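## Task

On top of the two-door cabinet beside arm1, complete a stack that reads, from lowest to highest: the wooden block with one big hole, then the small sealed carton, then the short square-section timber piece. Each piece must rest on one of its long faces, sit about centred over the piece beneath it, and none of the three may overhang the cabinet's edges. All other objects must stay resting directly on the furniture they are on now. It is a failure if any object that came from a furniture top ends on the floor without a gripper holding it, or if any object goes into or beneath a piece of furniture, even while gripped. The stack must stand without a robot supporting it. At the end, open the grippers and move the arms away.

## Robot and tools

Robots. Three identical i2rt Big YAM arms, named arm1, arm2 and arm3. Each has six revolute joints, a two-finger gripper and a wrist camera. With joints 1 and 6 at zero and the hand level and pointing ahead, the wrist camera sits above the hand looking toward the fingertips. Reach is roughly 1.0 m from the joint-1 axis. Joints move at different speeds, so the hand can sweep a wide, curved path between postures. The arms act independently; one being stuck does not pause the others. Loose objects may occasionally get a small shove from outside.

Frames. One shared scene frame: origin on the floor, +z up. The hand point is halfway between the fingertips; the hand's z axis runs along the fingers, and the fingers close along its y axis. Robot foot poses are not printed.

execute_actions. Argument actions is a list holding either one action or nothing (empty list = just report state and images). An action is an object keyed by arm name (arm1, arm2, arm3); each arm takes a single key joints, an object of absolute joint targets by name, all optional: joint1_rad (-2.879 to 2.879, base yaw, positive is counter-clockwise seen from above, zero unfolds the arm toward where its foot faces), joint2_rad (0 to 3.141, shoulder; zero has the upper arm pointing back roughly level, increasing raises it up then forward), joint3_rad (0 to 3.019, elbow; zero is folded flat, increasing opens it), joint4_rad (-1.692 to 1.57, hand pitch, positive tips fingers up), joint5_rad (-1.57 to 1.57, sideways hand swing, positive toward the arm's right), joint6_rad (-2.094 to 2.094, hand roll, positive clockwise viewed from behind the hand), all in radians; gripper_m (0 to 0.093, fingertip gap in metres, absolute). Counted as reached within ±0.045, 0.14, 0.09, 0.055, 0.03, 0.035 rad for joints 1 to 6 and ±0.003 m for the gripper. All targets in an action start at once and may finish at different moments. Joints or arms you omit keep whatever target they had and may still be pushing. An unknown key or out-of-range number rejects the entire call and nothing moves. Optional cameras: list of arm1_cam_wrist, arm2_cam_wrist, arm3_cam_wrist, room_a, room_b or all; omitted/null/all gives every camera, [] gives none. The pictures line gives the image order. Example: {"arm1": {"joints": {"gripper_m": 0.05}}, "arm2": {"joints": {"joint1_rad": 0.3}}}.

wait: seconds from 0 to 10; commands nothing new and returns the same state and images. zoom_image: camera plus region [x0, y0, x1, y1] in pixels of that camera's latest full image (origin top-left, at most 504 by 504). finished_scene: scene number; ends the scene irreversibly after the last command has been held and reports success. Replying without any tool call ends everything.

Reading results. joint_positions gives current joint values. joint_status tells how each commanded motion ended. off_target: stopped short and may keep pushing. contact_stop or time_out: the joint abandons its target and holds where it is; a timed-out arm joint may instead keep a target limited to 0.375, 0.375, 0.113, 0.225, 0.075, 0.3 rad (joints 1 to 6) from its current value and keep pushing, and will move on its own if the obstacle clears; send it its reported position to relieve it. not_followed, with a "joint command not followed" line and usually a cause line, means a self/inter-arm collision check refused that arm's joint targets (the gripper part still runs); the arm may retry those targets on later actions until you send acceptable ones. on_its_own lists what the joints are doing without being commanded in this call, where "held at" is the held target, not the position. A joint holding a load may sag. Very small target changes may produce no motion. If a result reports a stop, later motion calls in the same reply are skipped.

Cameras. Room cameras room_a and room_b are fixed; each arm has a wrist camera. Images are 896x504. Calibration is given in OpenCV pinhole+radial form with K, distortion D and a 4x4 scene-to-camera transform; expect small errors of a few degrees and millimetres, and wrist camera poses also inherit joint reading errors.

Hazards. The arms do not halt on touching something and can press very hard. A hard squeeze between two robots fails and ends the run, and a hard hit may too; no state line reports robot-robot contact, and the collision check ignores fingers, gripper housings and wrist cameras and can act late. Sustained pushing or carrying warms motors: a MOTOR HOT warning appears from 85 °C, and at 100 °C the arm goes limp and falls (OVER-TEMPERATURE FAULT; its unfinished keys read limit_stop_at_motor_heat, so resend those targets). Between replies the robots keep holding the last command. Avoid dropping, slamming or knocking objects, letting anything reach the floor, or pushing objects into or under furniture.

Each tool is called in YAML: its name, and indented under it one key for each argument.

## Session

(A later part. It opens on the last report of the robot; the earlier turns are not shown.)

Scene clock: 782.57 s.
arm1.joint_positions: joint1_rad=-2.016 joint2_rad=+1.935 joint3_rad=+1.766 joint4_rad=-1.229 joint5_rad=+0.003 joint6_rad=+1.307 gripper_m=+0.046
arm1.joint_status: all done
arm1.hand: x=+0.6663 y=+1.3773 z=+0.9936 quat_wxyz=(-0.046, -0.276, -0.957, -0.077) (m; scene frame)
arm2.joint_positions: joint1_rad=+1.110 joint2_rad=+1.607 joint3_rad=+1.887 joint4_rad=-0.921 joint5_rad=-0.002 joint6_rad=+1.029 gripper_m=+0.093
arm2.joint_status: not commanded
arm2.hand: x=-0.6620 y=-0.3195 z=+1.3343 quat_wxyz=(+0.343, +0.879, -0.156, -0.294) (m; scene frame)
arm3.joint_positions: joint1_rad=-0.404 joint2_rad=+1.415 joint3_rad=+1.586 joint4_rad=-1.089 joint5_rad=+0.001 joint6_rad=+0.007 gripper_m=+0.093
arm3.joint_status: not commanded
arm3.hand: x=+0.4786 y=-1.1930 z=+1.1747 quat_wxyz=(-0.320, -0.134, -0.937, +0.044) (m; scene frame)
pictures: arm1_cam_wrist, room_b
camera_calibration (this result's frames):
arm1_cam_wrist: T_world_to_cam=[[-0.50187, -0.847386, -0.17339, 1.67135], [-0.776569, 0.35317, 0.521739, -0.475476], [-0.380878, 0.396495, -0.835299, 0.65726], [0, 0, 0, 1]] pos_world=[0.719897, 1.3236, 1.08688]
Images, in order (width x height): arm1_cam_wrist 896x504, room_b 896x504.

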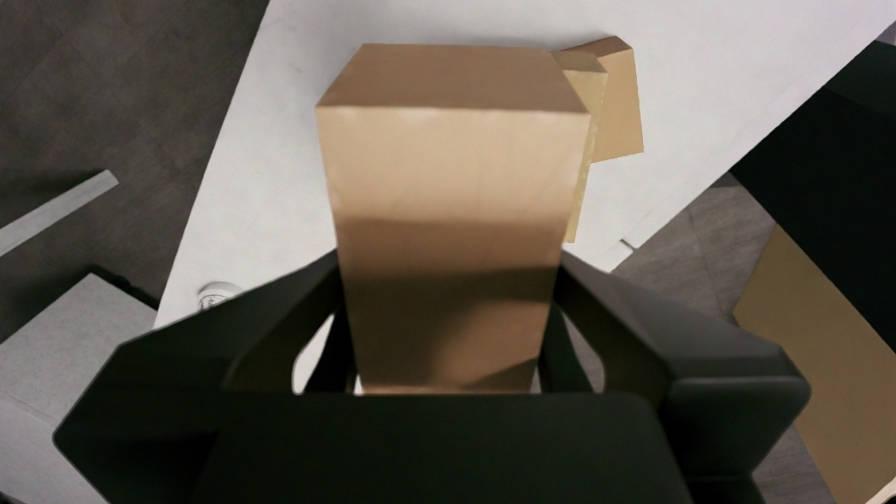

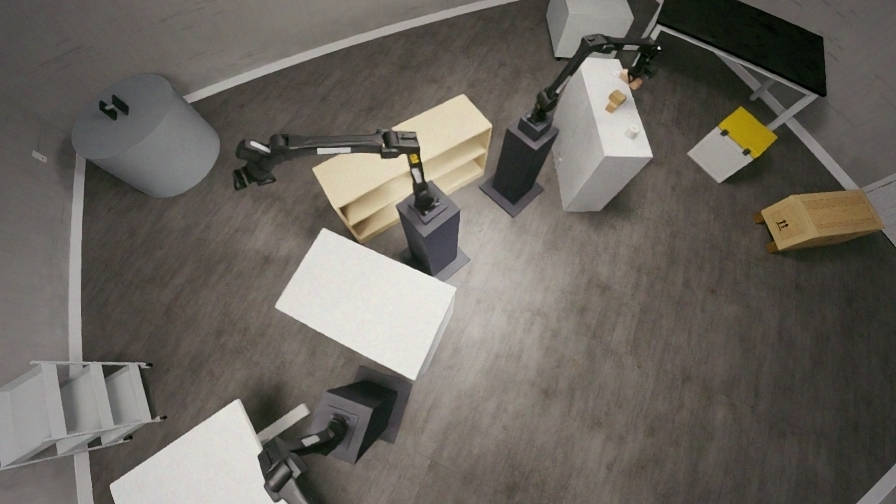

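execute_actions:
  actions:
    - {"arm1": {"joints": {"joint1_rad": -2.022, "joint2_rad": 1.995, "joint3_rad": 1.735}}}
  cameras: ["arm1_cam_wrist", "room_b"]

Scene clock: 863.90 s.
arm1.joint_positions: joint1_rad=-2.016 joint2_rad=+1.999 joint3_rad=+1.725 joint4_rad=-1.230 joint5_rad=+0.003 joint6_rad=+1.307 gripper_m=+0.046
arm1.joint_status: all done
arm1.hand: x=+0.6562 y=+1.3681 z=+0.9377 quat_wxyz=(-0.019, -0.277, -0.960, -0.031) (m; scene frame)
arm2.joint_positions: joint1_rad=+1.110 joint2_rad=+1.607 joint3_rad=+1.887 joint4_rad=-0.921 joint5_rad=-0.002 joint6_rad=+1.029 gripper_m=+0.093
arm2.joint_status: not commanded
arm2.hand: x=-0.6620 y=-0.3195 z=+1.3343 quat_wxyz=(+0.343, +0.879, -0.156, -0.294) (m; scene frame)
arm3.joint_positions: joint1_rad=-0.404 joint2_rad=+1.415 joint3_rad=+1.586 joint4_rad=-1.089 joint5_rad=+0.001 joint6_rad=+0.007 gripper_m=+0.093
arm3.joint_status: not commanded
arm3.hand: x=+0.4786 y=-1.1930 z=+1.1747 quat_wxyz=(-0.320, -0.134, -0.937, +0.044) (m; scene frame)
pictures: arm1_cam_wrist, room_b
camera_calibration (this result's frames):
arm1_cam_wrist: T_world_to_cam=[[-0.511235, -0.856438, -0.0717853, 1.57202], [-0.734465, 0.391991, 0.553989, -0.561946], [-0.446318, 0.335942, -0.829424, 0.730619], [0, 0, 0, 1]] pos_world=[0.717028, 1.32117, 1.03015]
Images, in order (width x height): arm1_cam_wrist 896x504, room_b 896x504.

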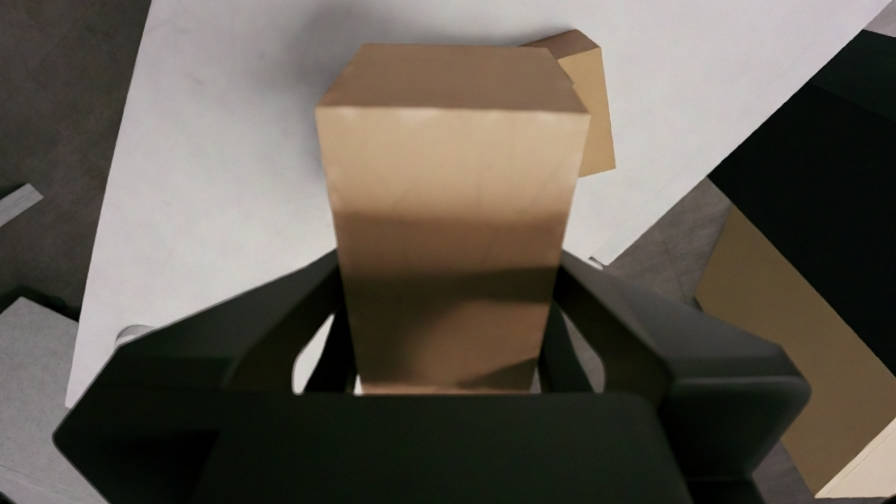

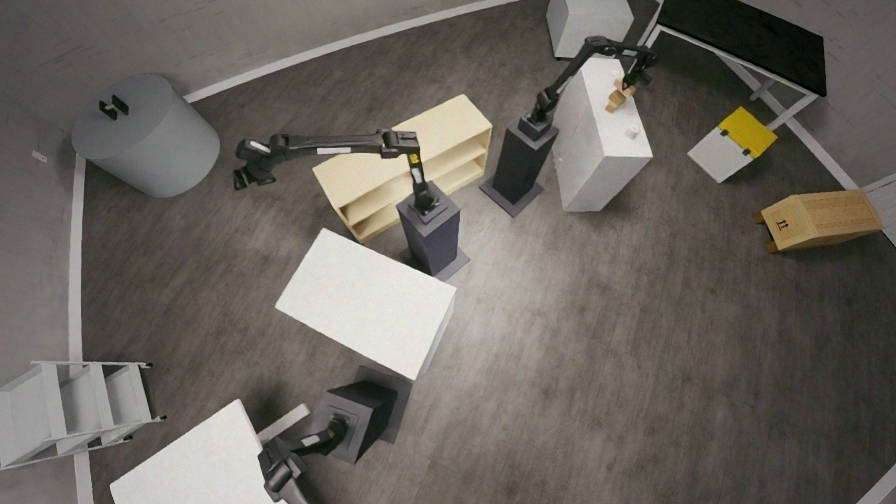

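zoom_image:
  camera: "arm1_cam_wrist"
  region: [260, 0, 700, 300]

zoom_image:
  camera: "room_b"
  region: [550, 30, 710, 150]

Region (260, 0, 700, 300) of arm1_cam_wrist's 896x504 image, scaled by 1.145, with more detail than that image has; it fills the top 344 rows of this view, and the rest is white.

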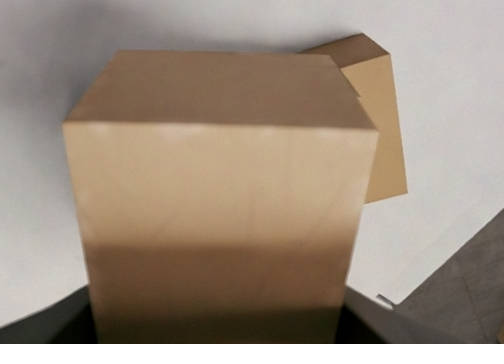

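Region (550, 30, 710, 150) of room_b's 896x504 image, scaled by 3.150, with more detail than that image has; it fills the top 378 rows of this view, and the rest is white.

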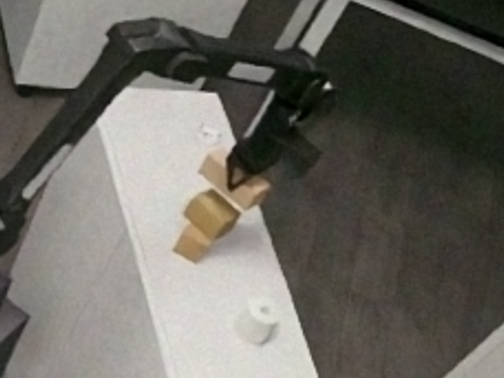

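execute_actions:
  actions:
    - {"arm1": {"joints": {"joint2_rad": 2.04}}}
  cameras: ["arm1_cam_wrist", "room_b", "room_a"]

Scene clock: 919.17 s.
arm1.joint_positions: joint1_rad=-2.016 joint2_rad=+2.035 joint3_rad=+1.725 joint4_rad=-1.230 joint5_rad=+0.003 joint6_rad=+1.307 gripper_m=+0.046
arm1.joint_status: all done
arm1.hand: x=+0.6551 y=+1.3672 z=+0.9161 quat_wxyz=(-0.009, -0.277, -0.961, -0.016) (m; scene frame)
arm2.joint_positions: joint1_rad=+1.110 joint2_rad=+1.607 joint3_rad=+1.887 joint4_rad=-0.921 joint5_rad=-0.002 joint6_rad=+1.029 gripper_m=+0.093
arm2.joint_status: not commanded
arm2.hand: x=-0.6620 y=-0.3195 z=+1.3343 quat_wxyz=(+0.343, +0.879, -0.156, -0.294) (m; scene frame)
arm3.joint_positions: joint1_rad=-0.404 joint2_rad=+1.415 joint3_rad=+1.586 joint4_rad=-1.089 joint5_rad=+0.001 joint6_rad=+0.007 gripper_m=+0.093
arm3.joint_status: not commanded
arm3.hand: x=+0.4786 y=-1.1930 z=+1.1747 quat_wxyz=(-0.320, -0.134, -0.937, +0.044) (m; scene frame)
pictures: arm1_cam_wrist, room_a, room_b
camera_calibration (this result's frames):
arm1_cam_wrist: T_world_to_cam=[[-0.512587, -0.857819, -0.0374357, 1.54043], [-0.719797, 0.405524, 0.563421, -0.587161], [-0.468132, 0.315748, -0.825321, 0.750663], [0, 0, 0, 1]] pos_world=[0.718379, 1.3225, 1.00802]
Images, in order (width x height): arm1_cam_wrist 896x504, room_a 896x504, room_b 896x504.

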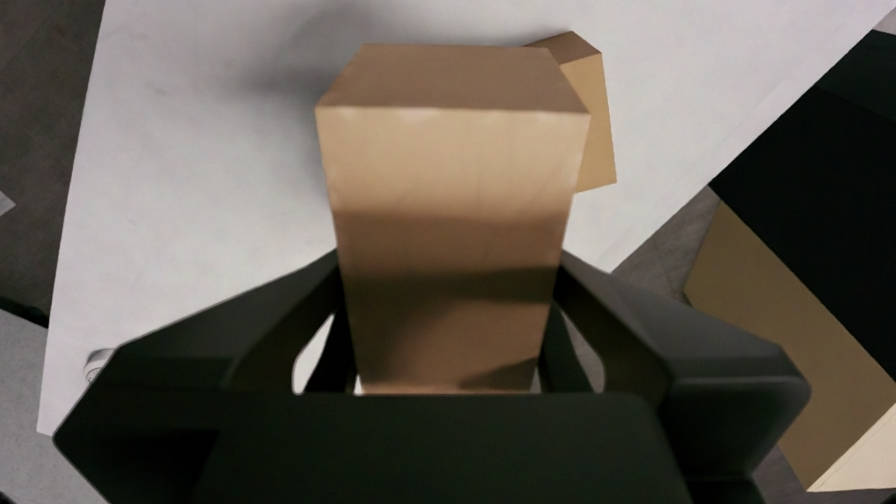

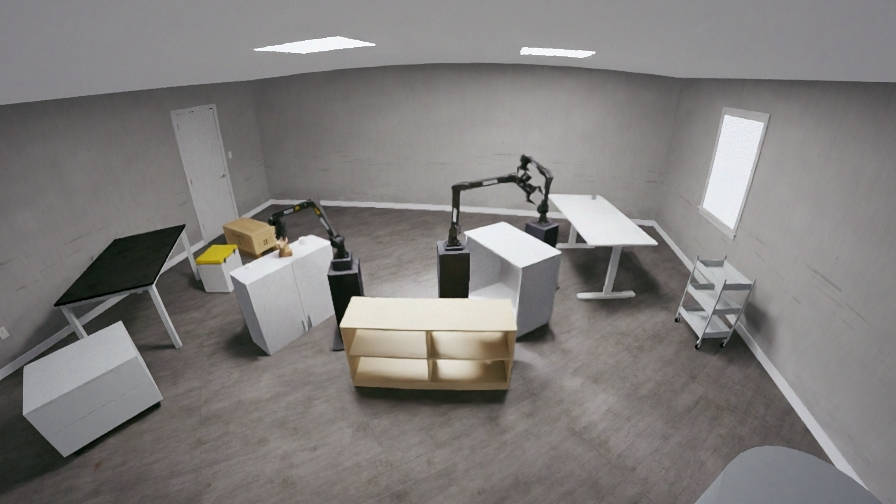

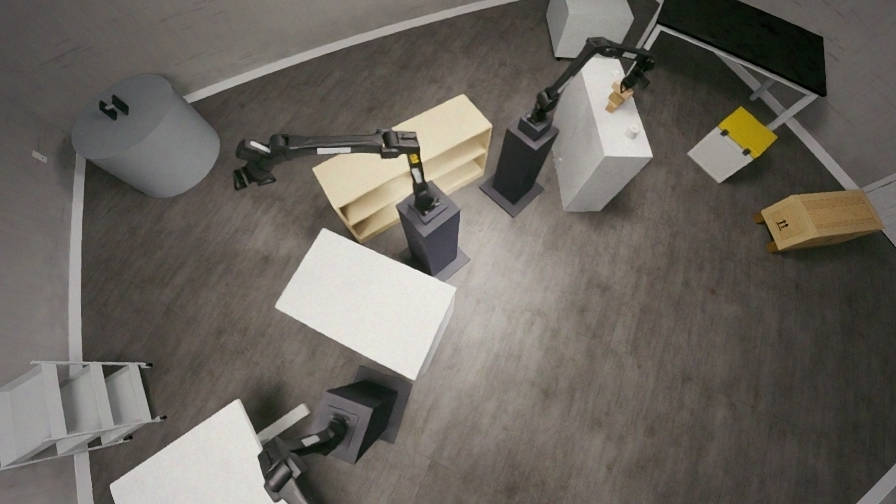

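execute_actions:
  actions:
    - {"arm1": {"joints": {"joint2_rad": 2.07}}}
  cameras: ["arm1_cam_wrist", "room_b"]

Scene clock: 925.63 s.
arm1.joint_positions: joint1_rad=-2.016 joint2_rad=+2.058 joint3_rad=+1.725 joint4_rad=-1.230 joint5_rad=-0.001 joint6_rad=+1.309 gripper_m=+0.046
arm1.joint_status: all done
arm1.hand: x=+0.6537 y=+1.3668 z=+0.9025 quat_wxyz=(-0.002, -0.277, -0.961, -0.007) (m; scene frame)
arm2.joint_positions: joint1_rad=+1.110 joint2_rad=+1.607 joint3_rad=+1.887 joint4_rad=-0.921 joint5_rad=-0.002 joint6_rad=+1.029 gripper_m=+0.093
arm2.joint_status: not commanded
arm2.hand: x=-0.6620 y=-0.3195 z=+1.3343 quat_wxyz=(+0.343, +0.879, -0.156, -0.294) (m; scene frame)
arm3.joint_positions: joint1_rad=-0.404 joint2_rad=+1.415 joint3_rad=+1.586 joint4_rad=-1.089 joint5_rad=+0.001 joint6_rad=+0.007 gripper_m=+0.093
arm3.joint_status: not commanded
arm3.hand: x=+0.4786 y=-1.1930 z=+1.1747 quat_wxyz=(-0.320, -0.134, -0.937, +0.044) (m; scene frame)
pictures: arm1_cam_wrist, room_b
camera_calibration (this result's frames):
arm1_cam_wrist: T_world_to_cam=[[-0.51395, -0.857655, -0.0168169, 1.52093], [-0.708677, 0.413465, 0.571684, -0.605938], [-0.483355, 0.305735, -0.820301, 0.758091], [0, 0, 0, 1]] pos_world=[0.718694, 1.32319, 0.993845]
Images, in order (width x height): arm1_cam_wrist 896x504, room_b 896x504.

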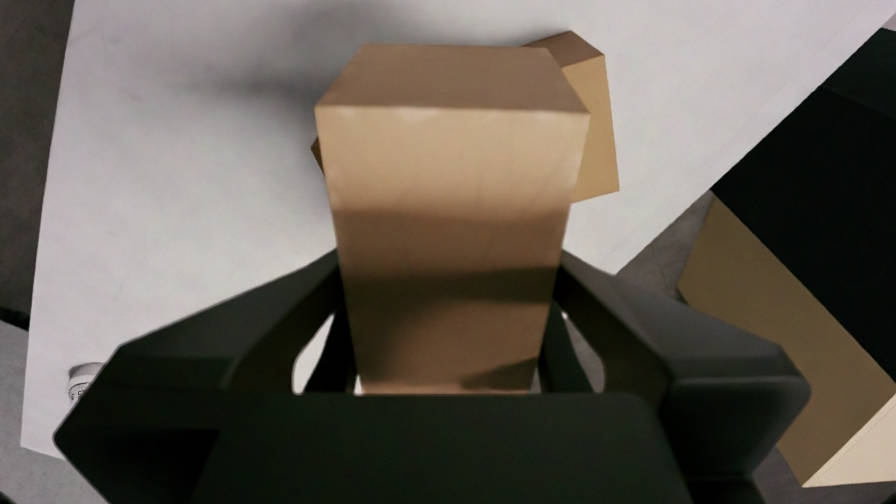

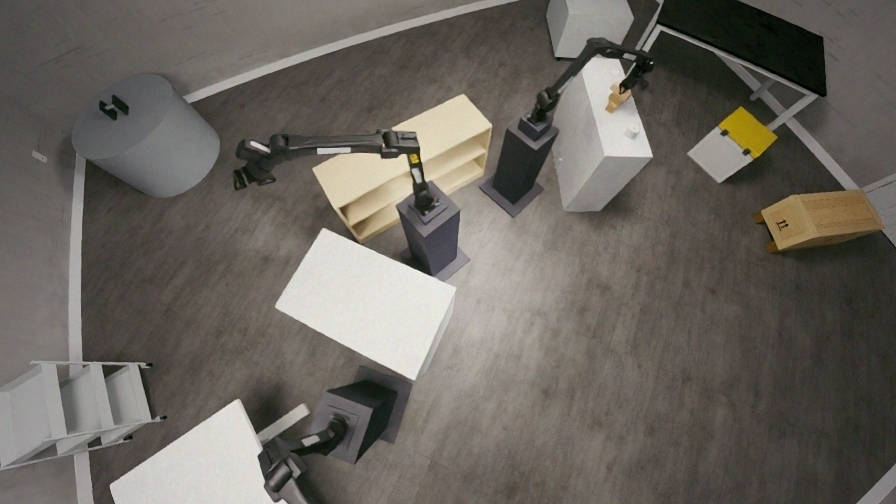

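execute_actions:
  actions:
    - {"arm1": {"joints": {"joint2_rad": 2.09}}}
  cameras: ["arm1_cam_wrist", "room_b"]

Scene clock: 930.57 s.
arm1.joint_positions: joint1_rad=-2.016 joint2_rad=+2.058 joint3_rad=+1.725 joint4_rad=-1.230 joint5_rad=-0.001 joint6_rad=+1.309 gripper_m=+0.046
arm1.joint_status: all done
arm1.hand: x=+0.6537 y=+1.3668 z=+0.9025 quat_wxyz=(-0.002, -0.277, -0.961, -0.007) (m; scene frame)
arm2.joint_positions: joint1_rad=+1.110 joint2_rad=+1.607 joint3_rad=+1.887 joint4_rad=-0.921 joint5_rad=-0.002 joint6_rad=+1.029 gripper_m=+0.093
arm2.joint_status: not commanded
arm2.hand: x=-0.6620 y=-0.3195 z=+1.3343 quat_wxyz=(+0.343, +0.879, -0.156, -0.294) (m; scene frame)
arm3.joint_positions: joint1_rad=-0.404 joint2_rad=+1.415 joint3_rad=+1.586 joint4_rad=-1.089 joint5_rad=+0.001 joint6_rad=+0.007 gripper_m=+0.093
arm3.joint_status: not commanded
arm3.hand: x=+0.4786 y=-1.1930 z=+1.1747 quat_wxyz=(-0.320, -0.134, -0.937, +0.044) (m; scene frame)
pictures: arm1_cam_wrist, room_b
camera_calibration (this result's frames):
arm1_cam_wrist: T_world_to_cam=[[-0.51395, -0.857655, -0.0168169, 1.52093], [-0.708677, 0.413465, 0.571684, -0.605938], [-0.483355, 0.305735, -0.820301, 0.758091], [0, 0, 0, 1]] pos_world=[0.718694, 1.32319, 0.993845]
Images, in order (width x height): arm1_cam_wrist 896x504, room_b 896x504.

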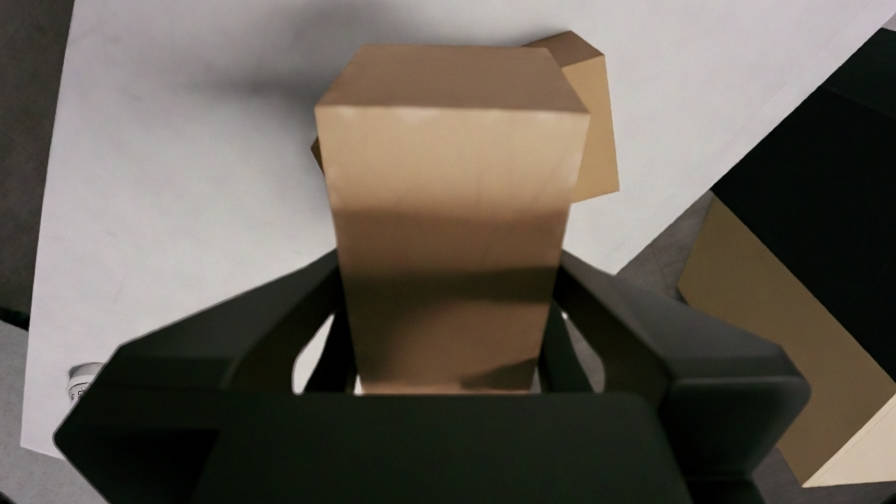

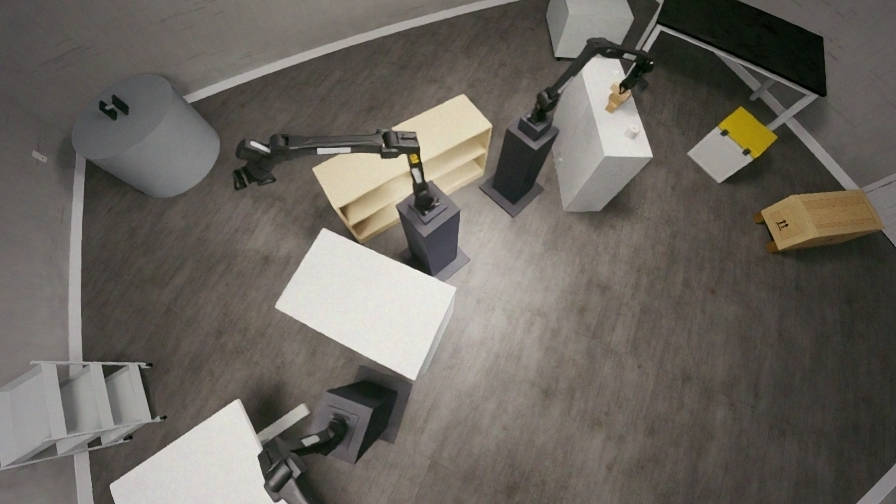

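zoom_image:
  camera: "room_b"
  region: [580, 40, 680, 130]

zoom_image:
  camera: "arm1_cam_wrist"
  region: [260, 0, 700, 300]

Region (580, 40, 680, 130) of room_b's 896x504 image, scaled by 5.040, with more detail than that image has; it fills the top 454 rows of this view, and the rest is white.

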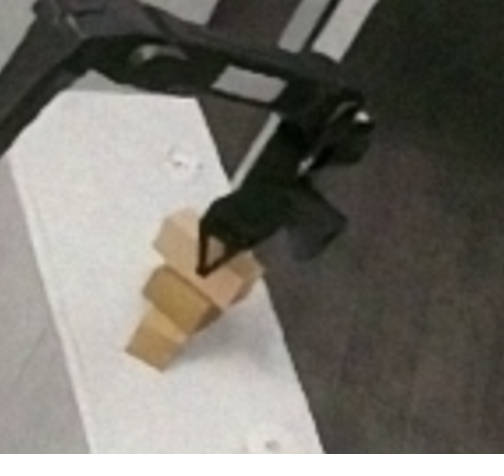

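Region (260, 0, 700, 300) of arm1_cam_wrist's 896x504 image, scaled by 1.145, with more detail than that image has; it fills the top 344 rows of this view, and the rest is white.

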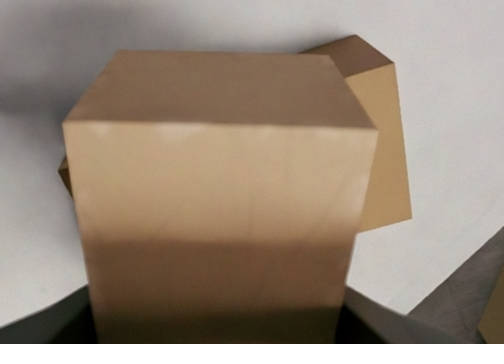

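execute_actions:
  actions:
    - {"arm1": {"joints": {"joint2_rad": 2.045, "gripper_m": 0.093}}}
  cameras: ["arm1_cam_wrist", "room_b"]

Scene clock: 970.13 s.
arm1.joint_positions: joint1_rad=-2.016 joint2_rad=+2.058 joint3_rad=+1.725 joint4_rad=-1.230 joint5_rad=-0.001 joint6_rad=+1.309 gripper_m=+0.093
arm1.joint_status: all done
arm1.hand: x=+0.6537 y=+1.3668 z=+0.9025 quat_wxyz=(-0.002, -0.277, -0.961, -0.007) (m; scene frame)
arm2.joint_positions: joint1_rad=+1.110 joint2_rad=+1.607 joint3_rad=+1.887 joint4_rad=-0.921 joint5_rad=-0.002 joint6_rad=+1.029 gripper_m=+0.093
arm2.joint_status: not commanded
arm2.hand: x=-0.6620 y=-0.3195 z=+1.3343 quat_wxyz=(+0.343, +0.879, -0.156, -0.294) (m; scene frame)
arm3.joint_positions: joint1_rad=-0.404 joint2_rad=+1.415 joint3_rad=+1.586 joint4_rad=-1.089 joint5_rad=+0.001 joint6_rad=+0.007 gripper_m=+0.093
arm3.joint_status: not commanded
arm3.hand: x=+0.4786 y=-1.1930 z=+1.1747 quat_wxyz=(-0.320, -0.134, -0.937, +0.044) (m; scene frame)
pictures: arm1_cam_wrist, room_b
camera_calibration (this result's frames):
arm1_cam_wrist: T_world_to_cam=[[-0.51395, -0.857655, -0.0168169, 1.52093], [-0.708677, 0.413465, 0.571684, -0.605938], [-0.483355, 0.305735, -0.820301, 0.758091], [0, 0, 0, 1]] pos_world=[0.718694, 1.32319, 0.993845]
Images, in order (width x height): arm1_cam_wrist 896x504, room_b 896x504.

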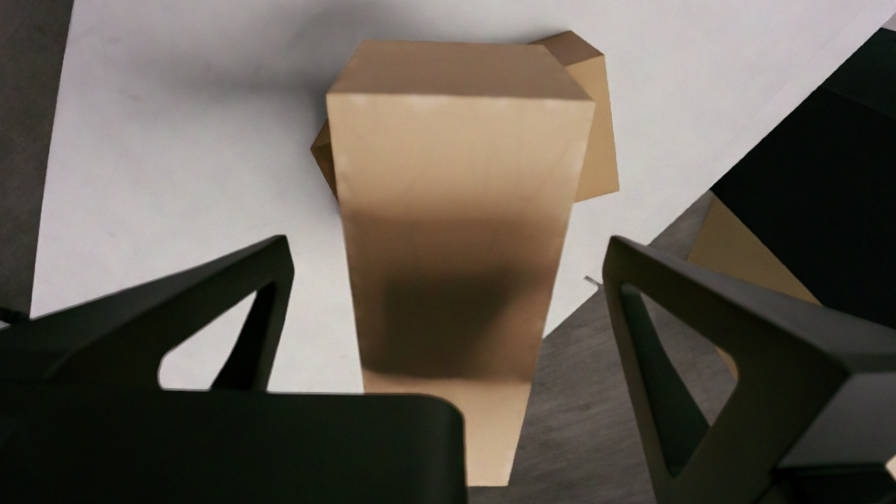

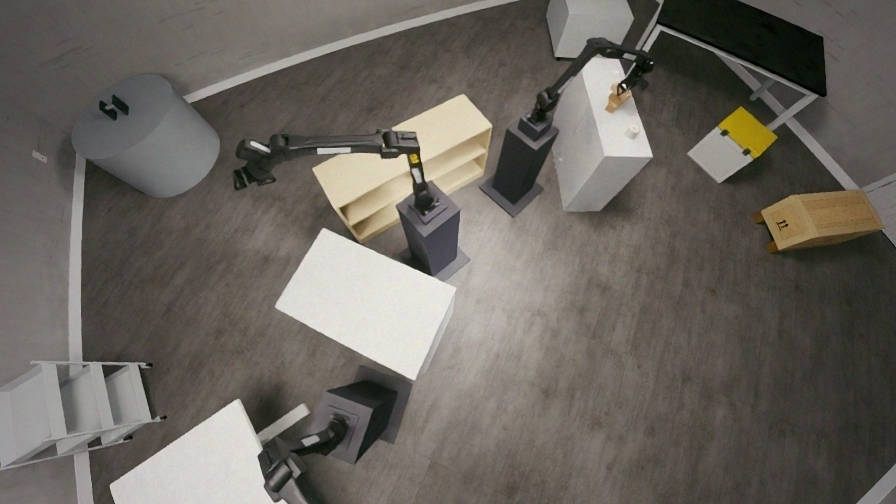

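execute_actions:
  actions:
    - {"arm1": {"joints": {"joint2_rad": 1.7}}}
  cameras: ["arm1_cam_wrist", "room_b", "room_a"]

Scene clock: 998.47 s.
arm1.joint_positions: joint1_rad=-2.016 joint2_rad=+1.692 joint3_rad=+1.719 joint4_rad=-1.231 joint5_rad=-0.001 joint6_rad=+1.309 gripper_m=+0.093
arm1.joint_status: all done
arm1.hand: x=+0.6407 y=+1.3539 z=+1.1184 quat_wxyz=(-0.094, -0.273, -0.944, -0.160) (m; scene frame)
arm2.joint_positions: joint1_rad=+1.110 joint2_rad=+1.607 joint3_rad=+1.887 joint4_rad=-0.921 joint5_rad=-0.002 joint6_rad=+1.029 gripper_m=+0.093
arm2.joint_status: not commanded
arm2.hand: x=-0.6620 y=-0.3195 z=+1.3343 quat_wxyz=(+0.343, +0.879, -0.156, -0.294) (m; scene frame)
arm3.joint_positions: joint1_rad=-0.404 joint2_rad=+1.415 joint3_rad=+1.586 joint4_rad=-1.089 joint5_rad=+0.001 joint6_rad=+0.007 gripper_m=+0.093
arm3.joint_status: not commanded
arm3.hand: x=+0.4786 y=-1.1930 z=+1.1747 quat_wxyz=(-0.320, -0.134, -0.937, +0.044) (m; scene frame)
pictures: arm1_cam_wrist, room_a, room_b
camera_calibration (this result's frames):
arm1_cam_wrist: T_world_to_cam=[[-0.46565, -0.811694, -0.352594, 1.78918], [-0.844442, 0.288347, 0.451413, -0.34238], [-0.26474, 0.507946, -0.819697, 0.518319], [0, 0, 0, 1]] pos_world=[0.681232, 1.28771, 1.21027]
Images, in order (width x height): arm1_cam_wrist 896x504, room_a 896x504, room_b 896x504.

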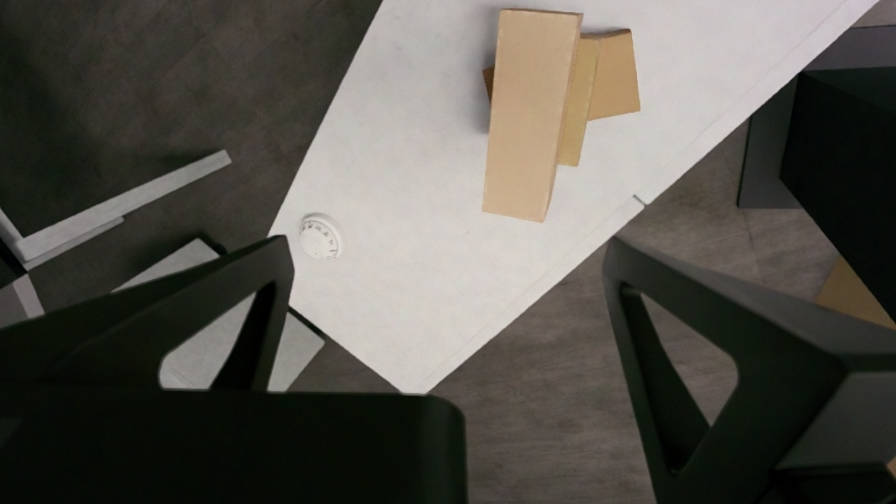

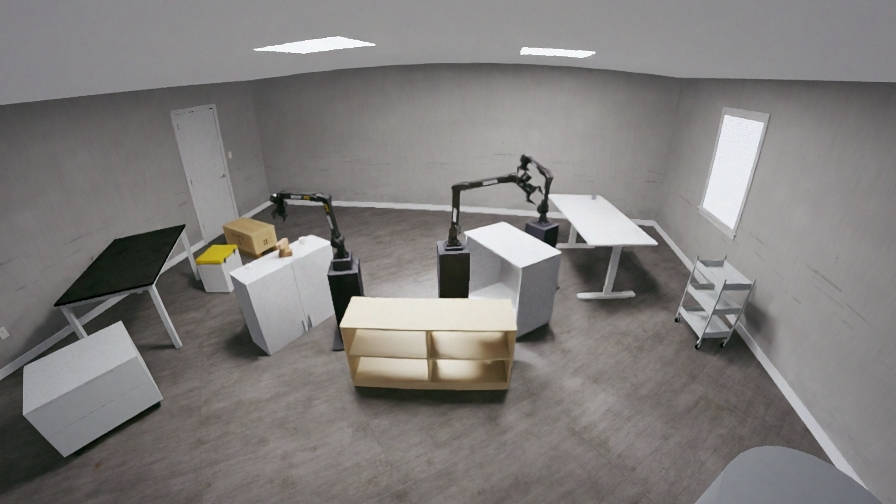

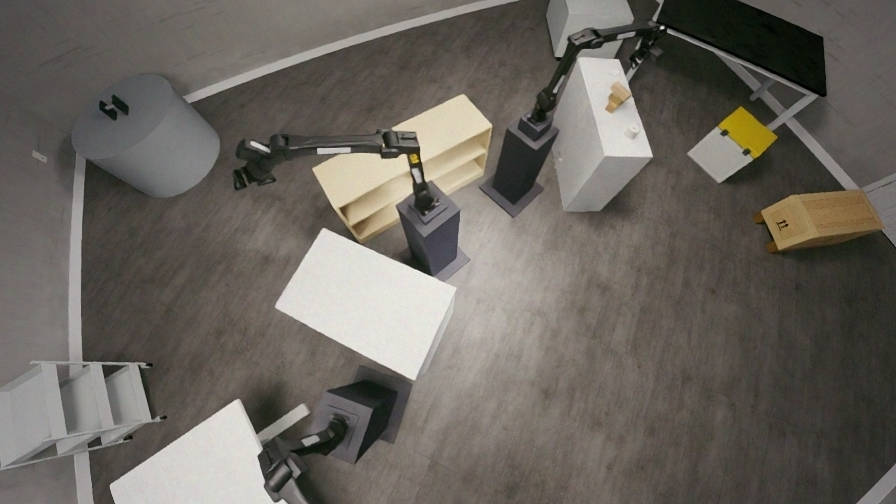

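zoom_image:
  camera: "arm1_cam_wrist"
  region: [430, 0, 700, 240]

Region (430, 0, 700, 240) of arm1_cam_wrist's 896x504 image, scaled by 1.867, with more detail than that image has.

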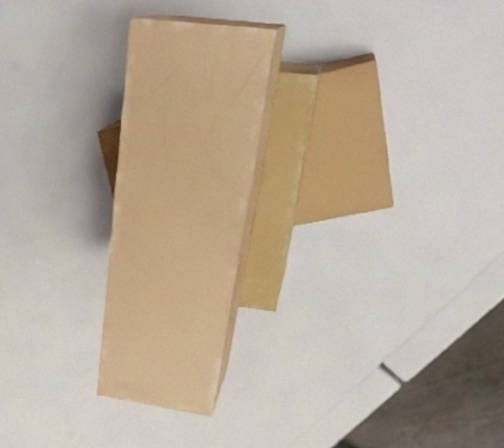

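execute_actions:
  actions:
    - {"arm1": {"joints": {"joint2_rad": 1.59, "joint3_rad": 1.55, "joint4_rad": -0.911, "joint6_rad": 0.0}}}
  cameras: ["arm1_cam_wrist"]

Scene clock: 1113.43 s.
arm1.joint_positions: joint1_rad=-2.016 joint2_rad=+1.615 joint3_rad=+1.552 joint4_rad=-0.936 joint5_rad=-0.001 joint6_rad=+0.016 gripper_m=+0.093
arm1.joint_status: all done
arm1.hand: x=+0.6522 y=+1.3645 z=+1.1143 quat_wxyz=(-0.264, +0.342, -0.895, -0.108) (m; scene frame)
arm2.joint_positions: joint1_rad=+1.110 joint2_rad=+1.607 joint3_rad=+1.887 joint4_rad=-0.921 joint5_rad=-0.002 joint6_rad=+1.029 gripper_m=+0.093
arm2.joint_status: not commanded
arm2.hand: x=-0.6620 y=-0.3195 z=+1.3343 quat_wxyz=(+0.343, +0.879, -0.156, -0.294) (m; scene frame)
arm3.joint_positions: joint1_rad=-0.404 joint2_rad=+1.415 joint3_rad=+1.586 joint4_rad=-1.089 joint5_rad=+0.001 joint6_rad=+0.007 gripper_m=+0.093
arm3.joint_status: not commanded
arm3.hand: x=+0.4786 y=-1.1930 z=+1.1747 quat_wxyz=(-0.320, -0.134, -0.937, +0.044) (m; scene frame)
pictures: arm1_cam_wrist
camera_calibration (this result's frames):
arm1_cam_wrist: T_world_to_cam=[[0.684139, -0.72935, -0.00158309, 0.548363], [-0.728949, -0.683832, 0.031723, 1.38505], [-0.0242198, -0.020549, -0.999495, 1.27716], [0, 0, 0, 1]] pos_world=[0.665404, 1.37333, 1.23345]
Images, in order (width x height): arm1_cam_wrist 896x504.

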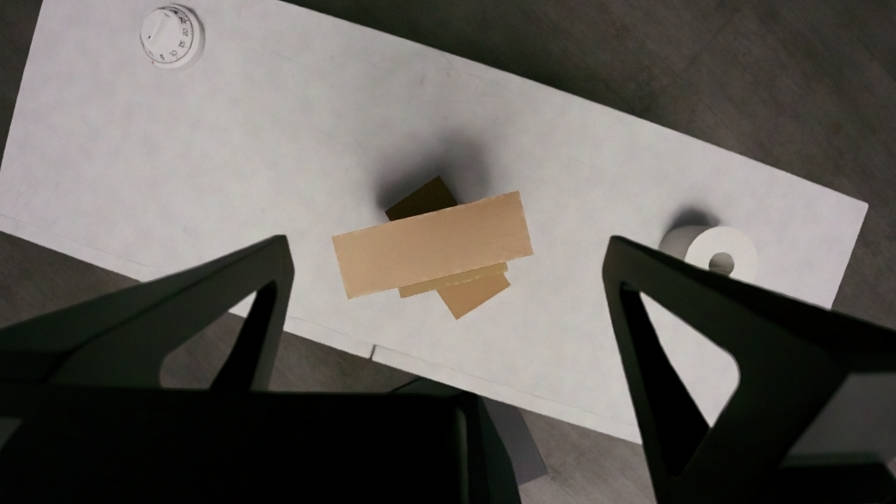

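zoom_image:
  camera: "arm1_cam_wrist"
  region: [310, 150, 560, 340]

Region (310, 150, 560, 340) of arm1_cam_wrist's 896x504 image, scaled by 2.016, with more detail than that image has; it fills the top 383 rows of this view, and the rest is white.

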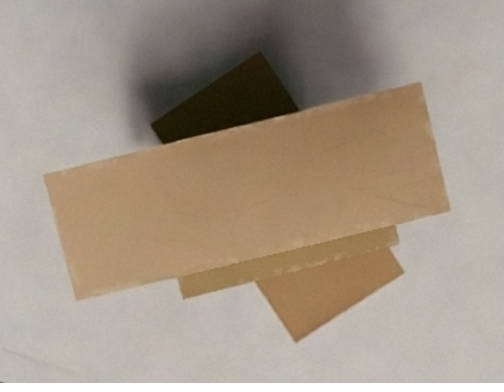

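execute_actions:
  actions:
    - {"arm1": {"joints": {"joint1_rad": -0.9, "joint2_rad": 1.4}}}

Scene clock: 1165.53 s.
arm1.joint_positions: joint1_rad=-0.894 joint2_rad=+1.398 joint3_rad=+1.539 joint4_rad=-0.928 joint5_rad=+0.000 joint6_rad=+0.013 gripper_m=+0.093
arm1.joint_status: all done
arm1.hand: x=+0.0277 y=+1.4928 z=+1.2333 quat_wxyz=(-0.228, +0.739, -0.553, -0.309) (m; scene frame)
arm2.joint_positions: joint1_rad=+1.110 joint2_rad=+1.607 joint3_rad=+1.887 joint4_rad=-0.921 joint5_rad=-0.002 joint6_rad=+1.029 gripper_m=+0.093
arm2.joint_status: not commanded
arm2.hand: x=-0.6620 y=-0.3195 z=+1.3343 quat_wxyz=(+0.343, +0.879, -0.156, -0.294) (m; scene frame)
arm3.joint_positions: joint1_rad=-0.404 joint2_rad=+1.415 joint3_rad=+1.586 joint4_rad=-1.089 joint5_rad=+0.001 joint6_rad=+0.007 gripper_m=+0.093
arm3.joint_status: not commanded
arm3.hand: x=+0.4786 y=-1.1930 z=+1.1747 quat_wxyz=(-0.320, -0.134, -0.937, +0.044) (m; scene frame)
pictures: arm1_cam_wrist, arm2_cam_wrist, arm3_cam_wrist, room_a, room_b
camera_calibration (this result's frames):
arm1_cam_wrist: T_world_to_cam=[[0.953751, 0.300458, 0.00914361, -0.48865], [0.297189, -0.937936, -0.178762, 1.62425], [-0.0451342, 0.173212, -0.98385, 1.07571], [0, 0, 0, 1]] pos_world=[0.0318922, 1.48394, 1.35316]
arm2_cam_wrist: T_world_to_cam=[[0.0865263, 0.706406, -0.702499, 1.22188], [0.994875, -0.0982989, 0.0236925, 0.59861], [-0.0523184, -0.700948, -0.711291, 0.816379], [0, 0, 0, 1]] pos_world=[-0.658556, -0.232064, 1.42487]
arm3_cam_wrist: T_world_to_cam=[[-0.265579, -0.964061, -0.0073791, -1.01639], [-0.963851, 0.265676, -0.0202039, 0.804454], [0.0214382, 0.00174662, -0.999769, 1.29494], [0, 0, 0, 1]] pos_world=[0.47768, -1.19585, 1.30339]
Images, in order (width x height): arm1_cam_wrist 896x504, arm2_cam_wrist 896x504, arm3_cam_wrist 896x504, room_a 896x504, room_b 896x504.

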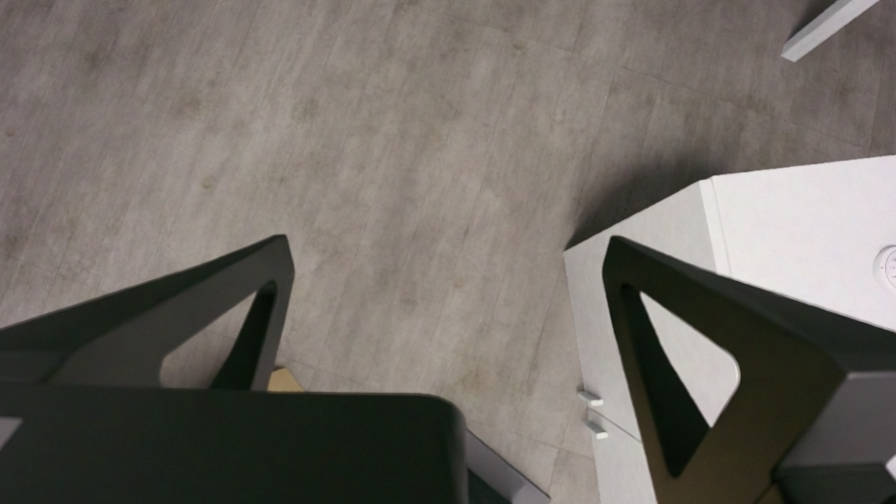

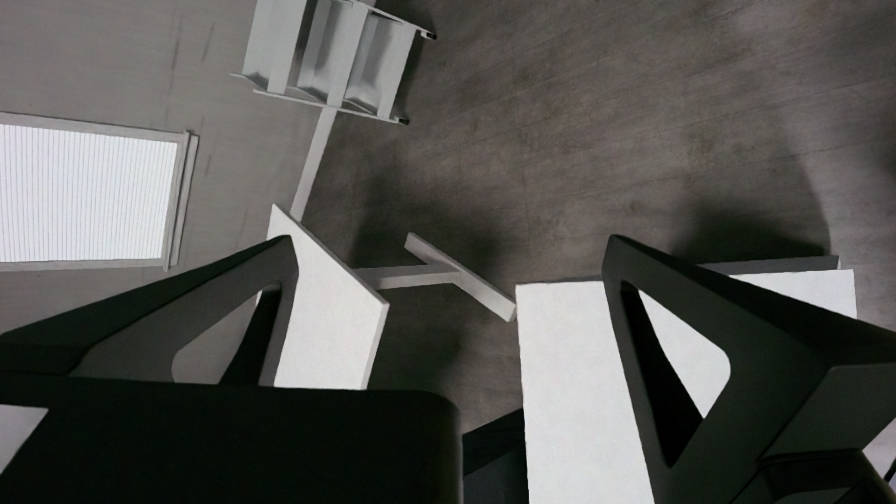

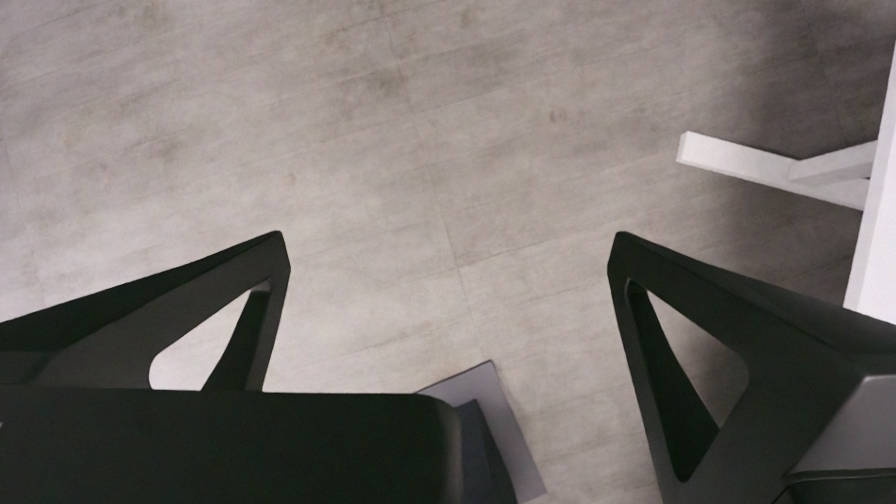

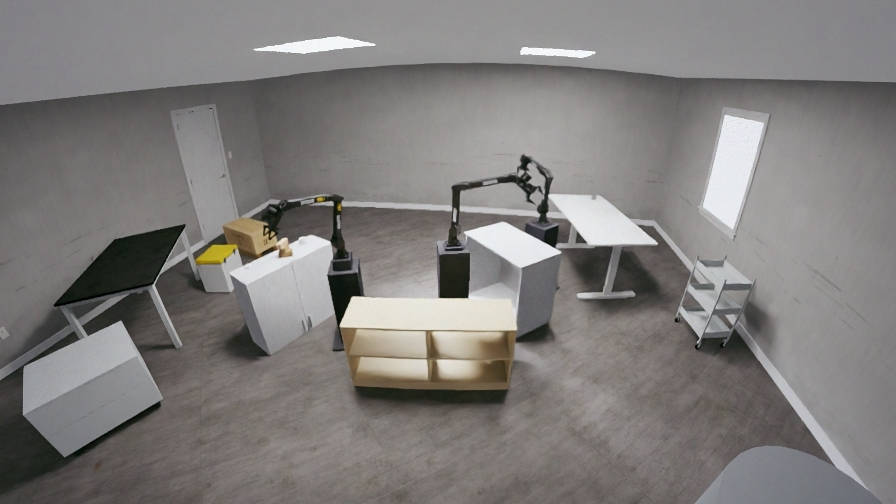

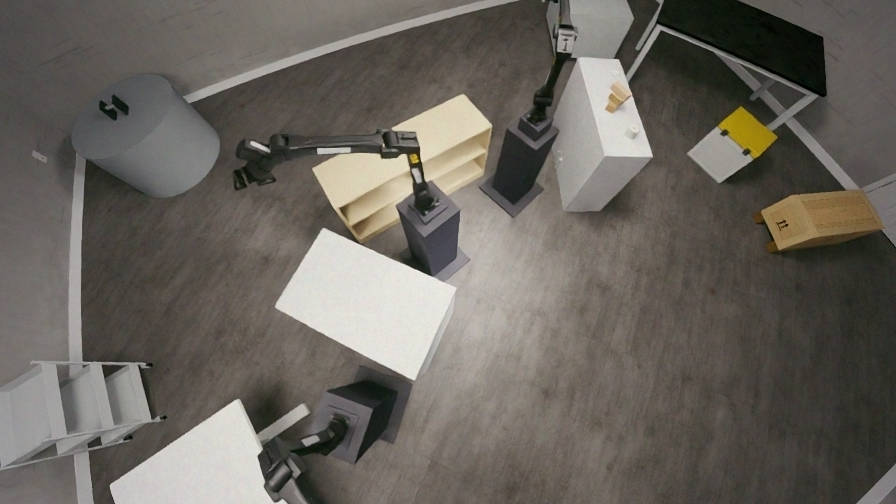

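zoom_image:
  camera: "room_b"
  region: [560, 40, 690, 160]

zoom_image:
  camera: "room_a"
  region: [220, 180, 380, 300]

Region (560, 40, 690, 160) of room_b's 896x504 image, scaled by 3.877, with more detail than that image has; it fills the top 465 rows of this view, and the rest is white.

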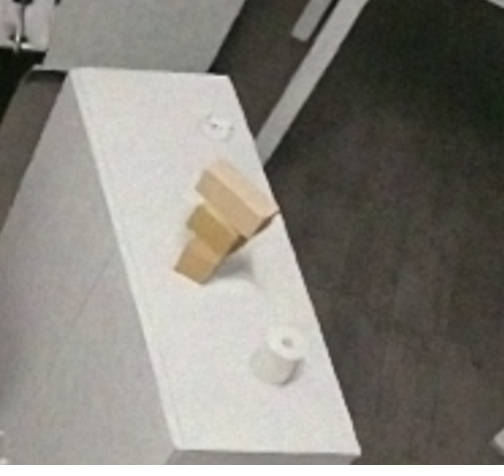

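Region (220, 180, 380, 300) of room_a's 896x504 image, scaled by 3.150, with more detail than that image has; it fills the top 378 rows of this view, and the rest is white.

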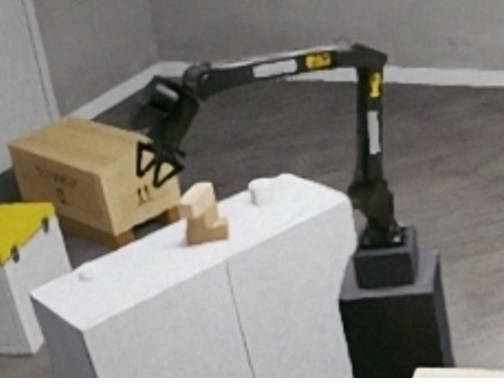

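The pile is standing on the cabinet, the other items are still in their places, and all three arms are clear.

finished_scene:
  scene: 2

The scene is finished: the task was done.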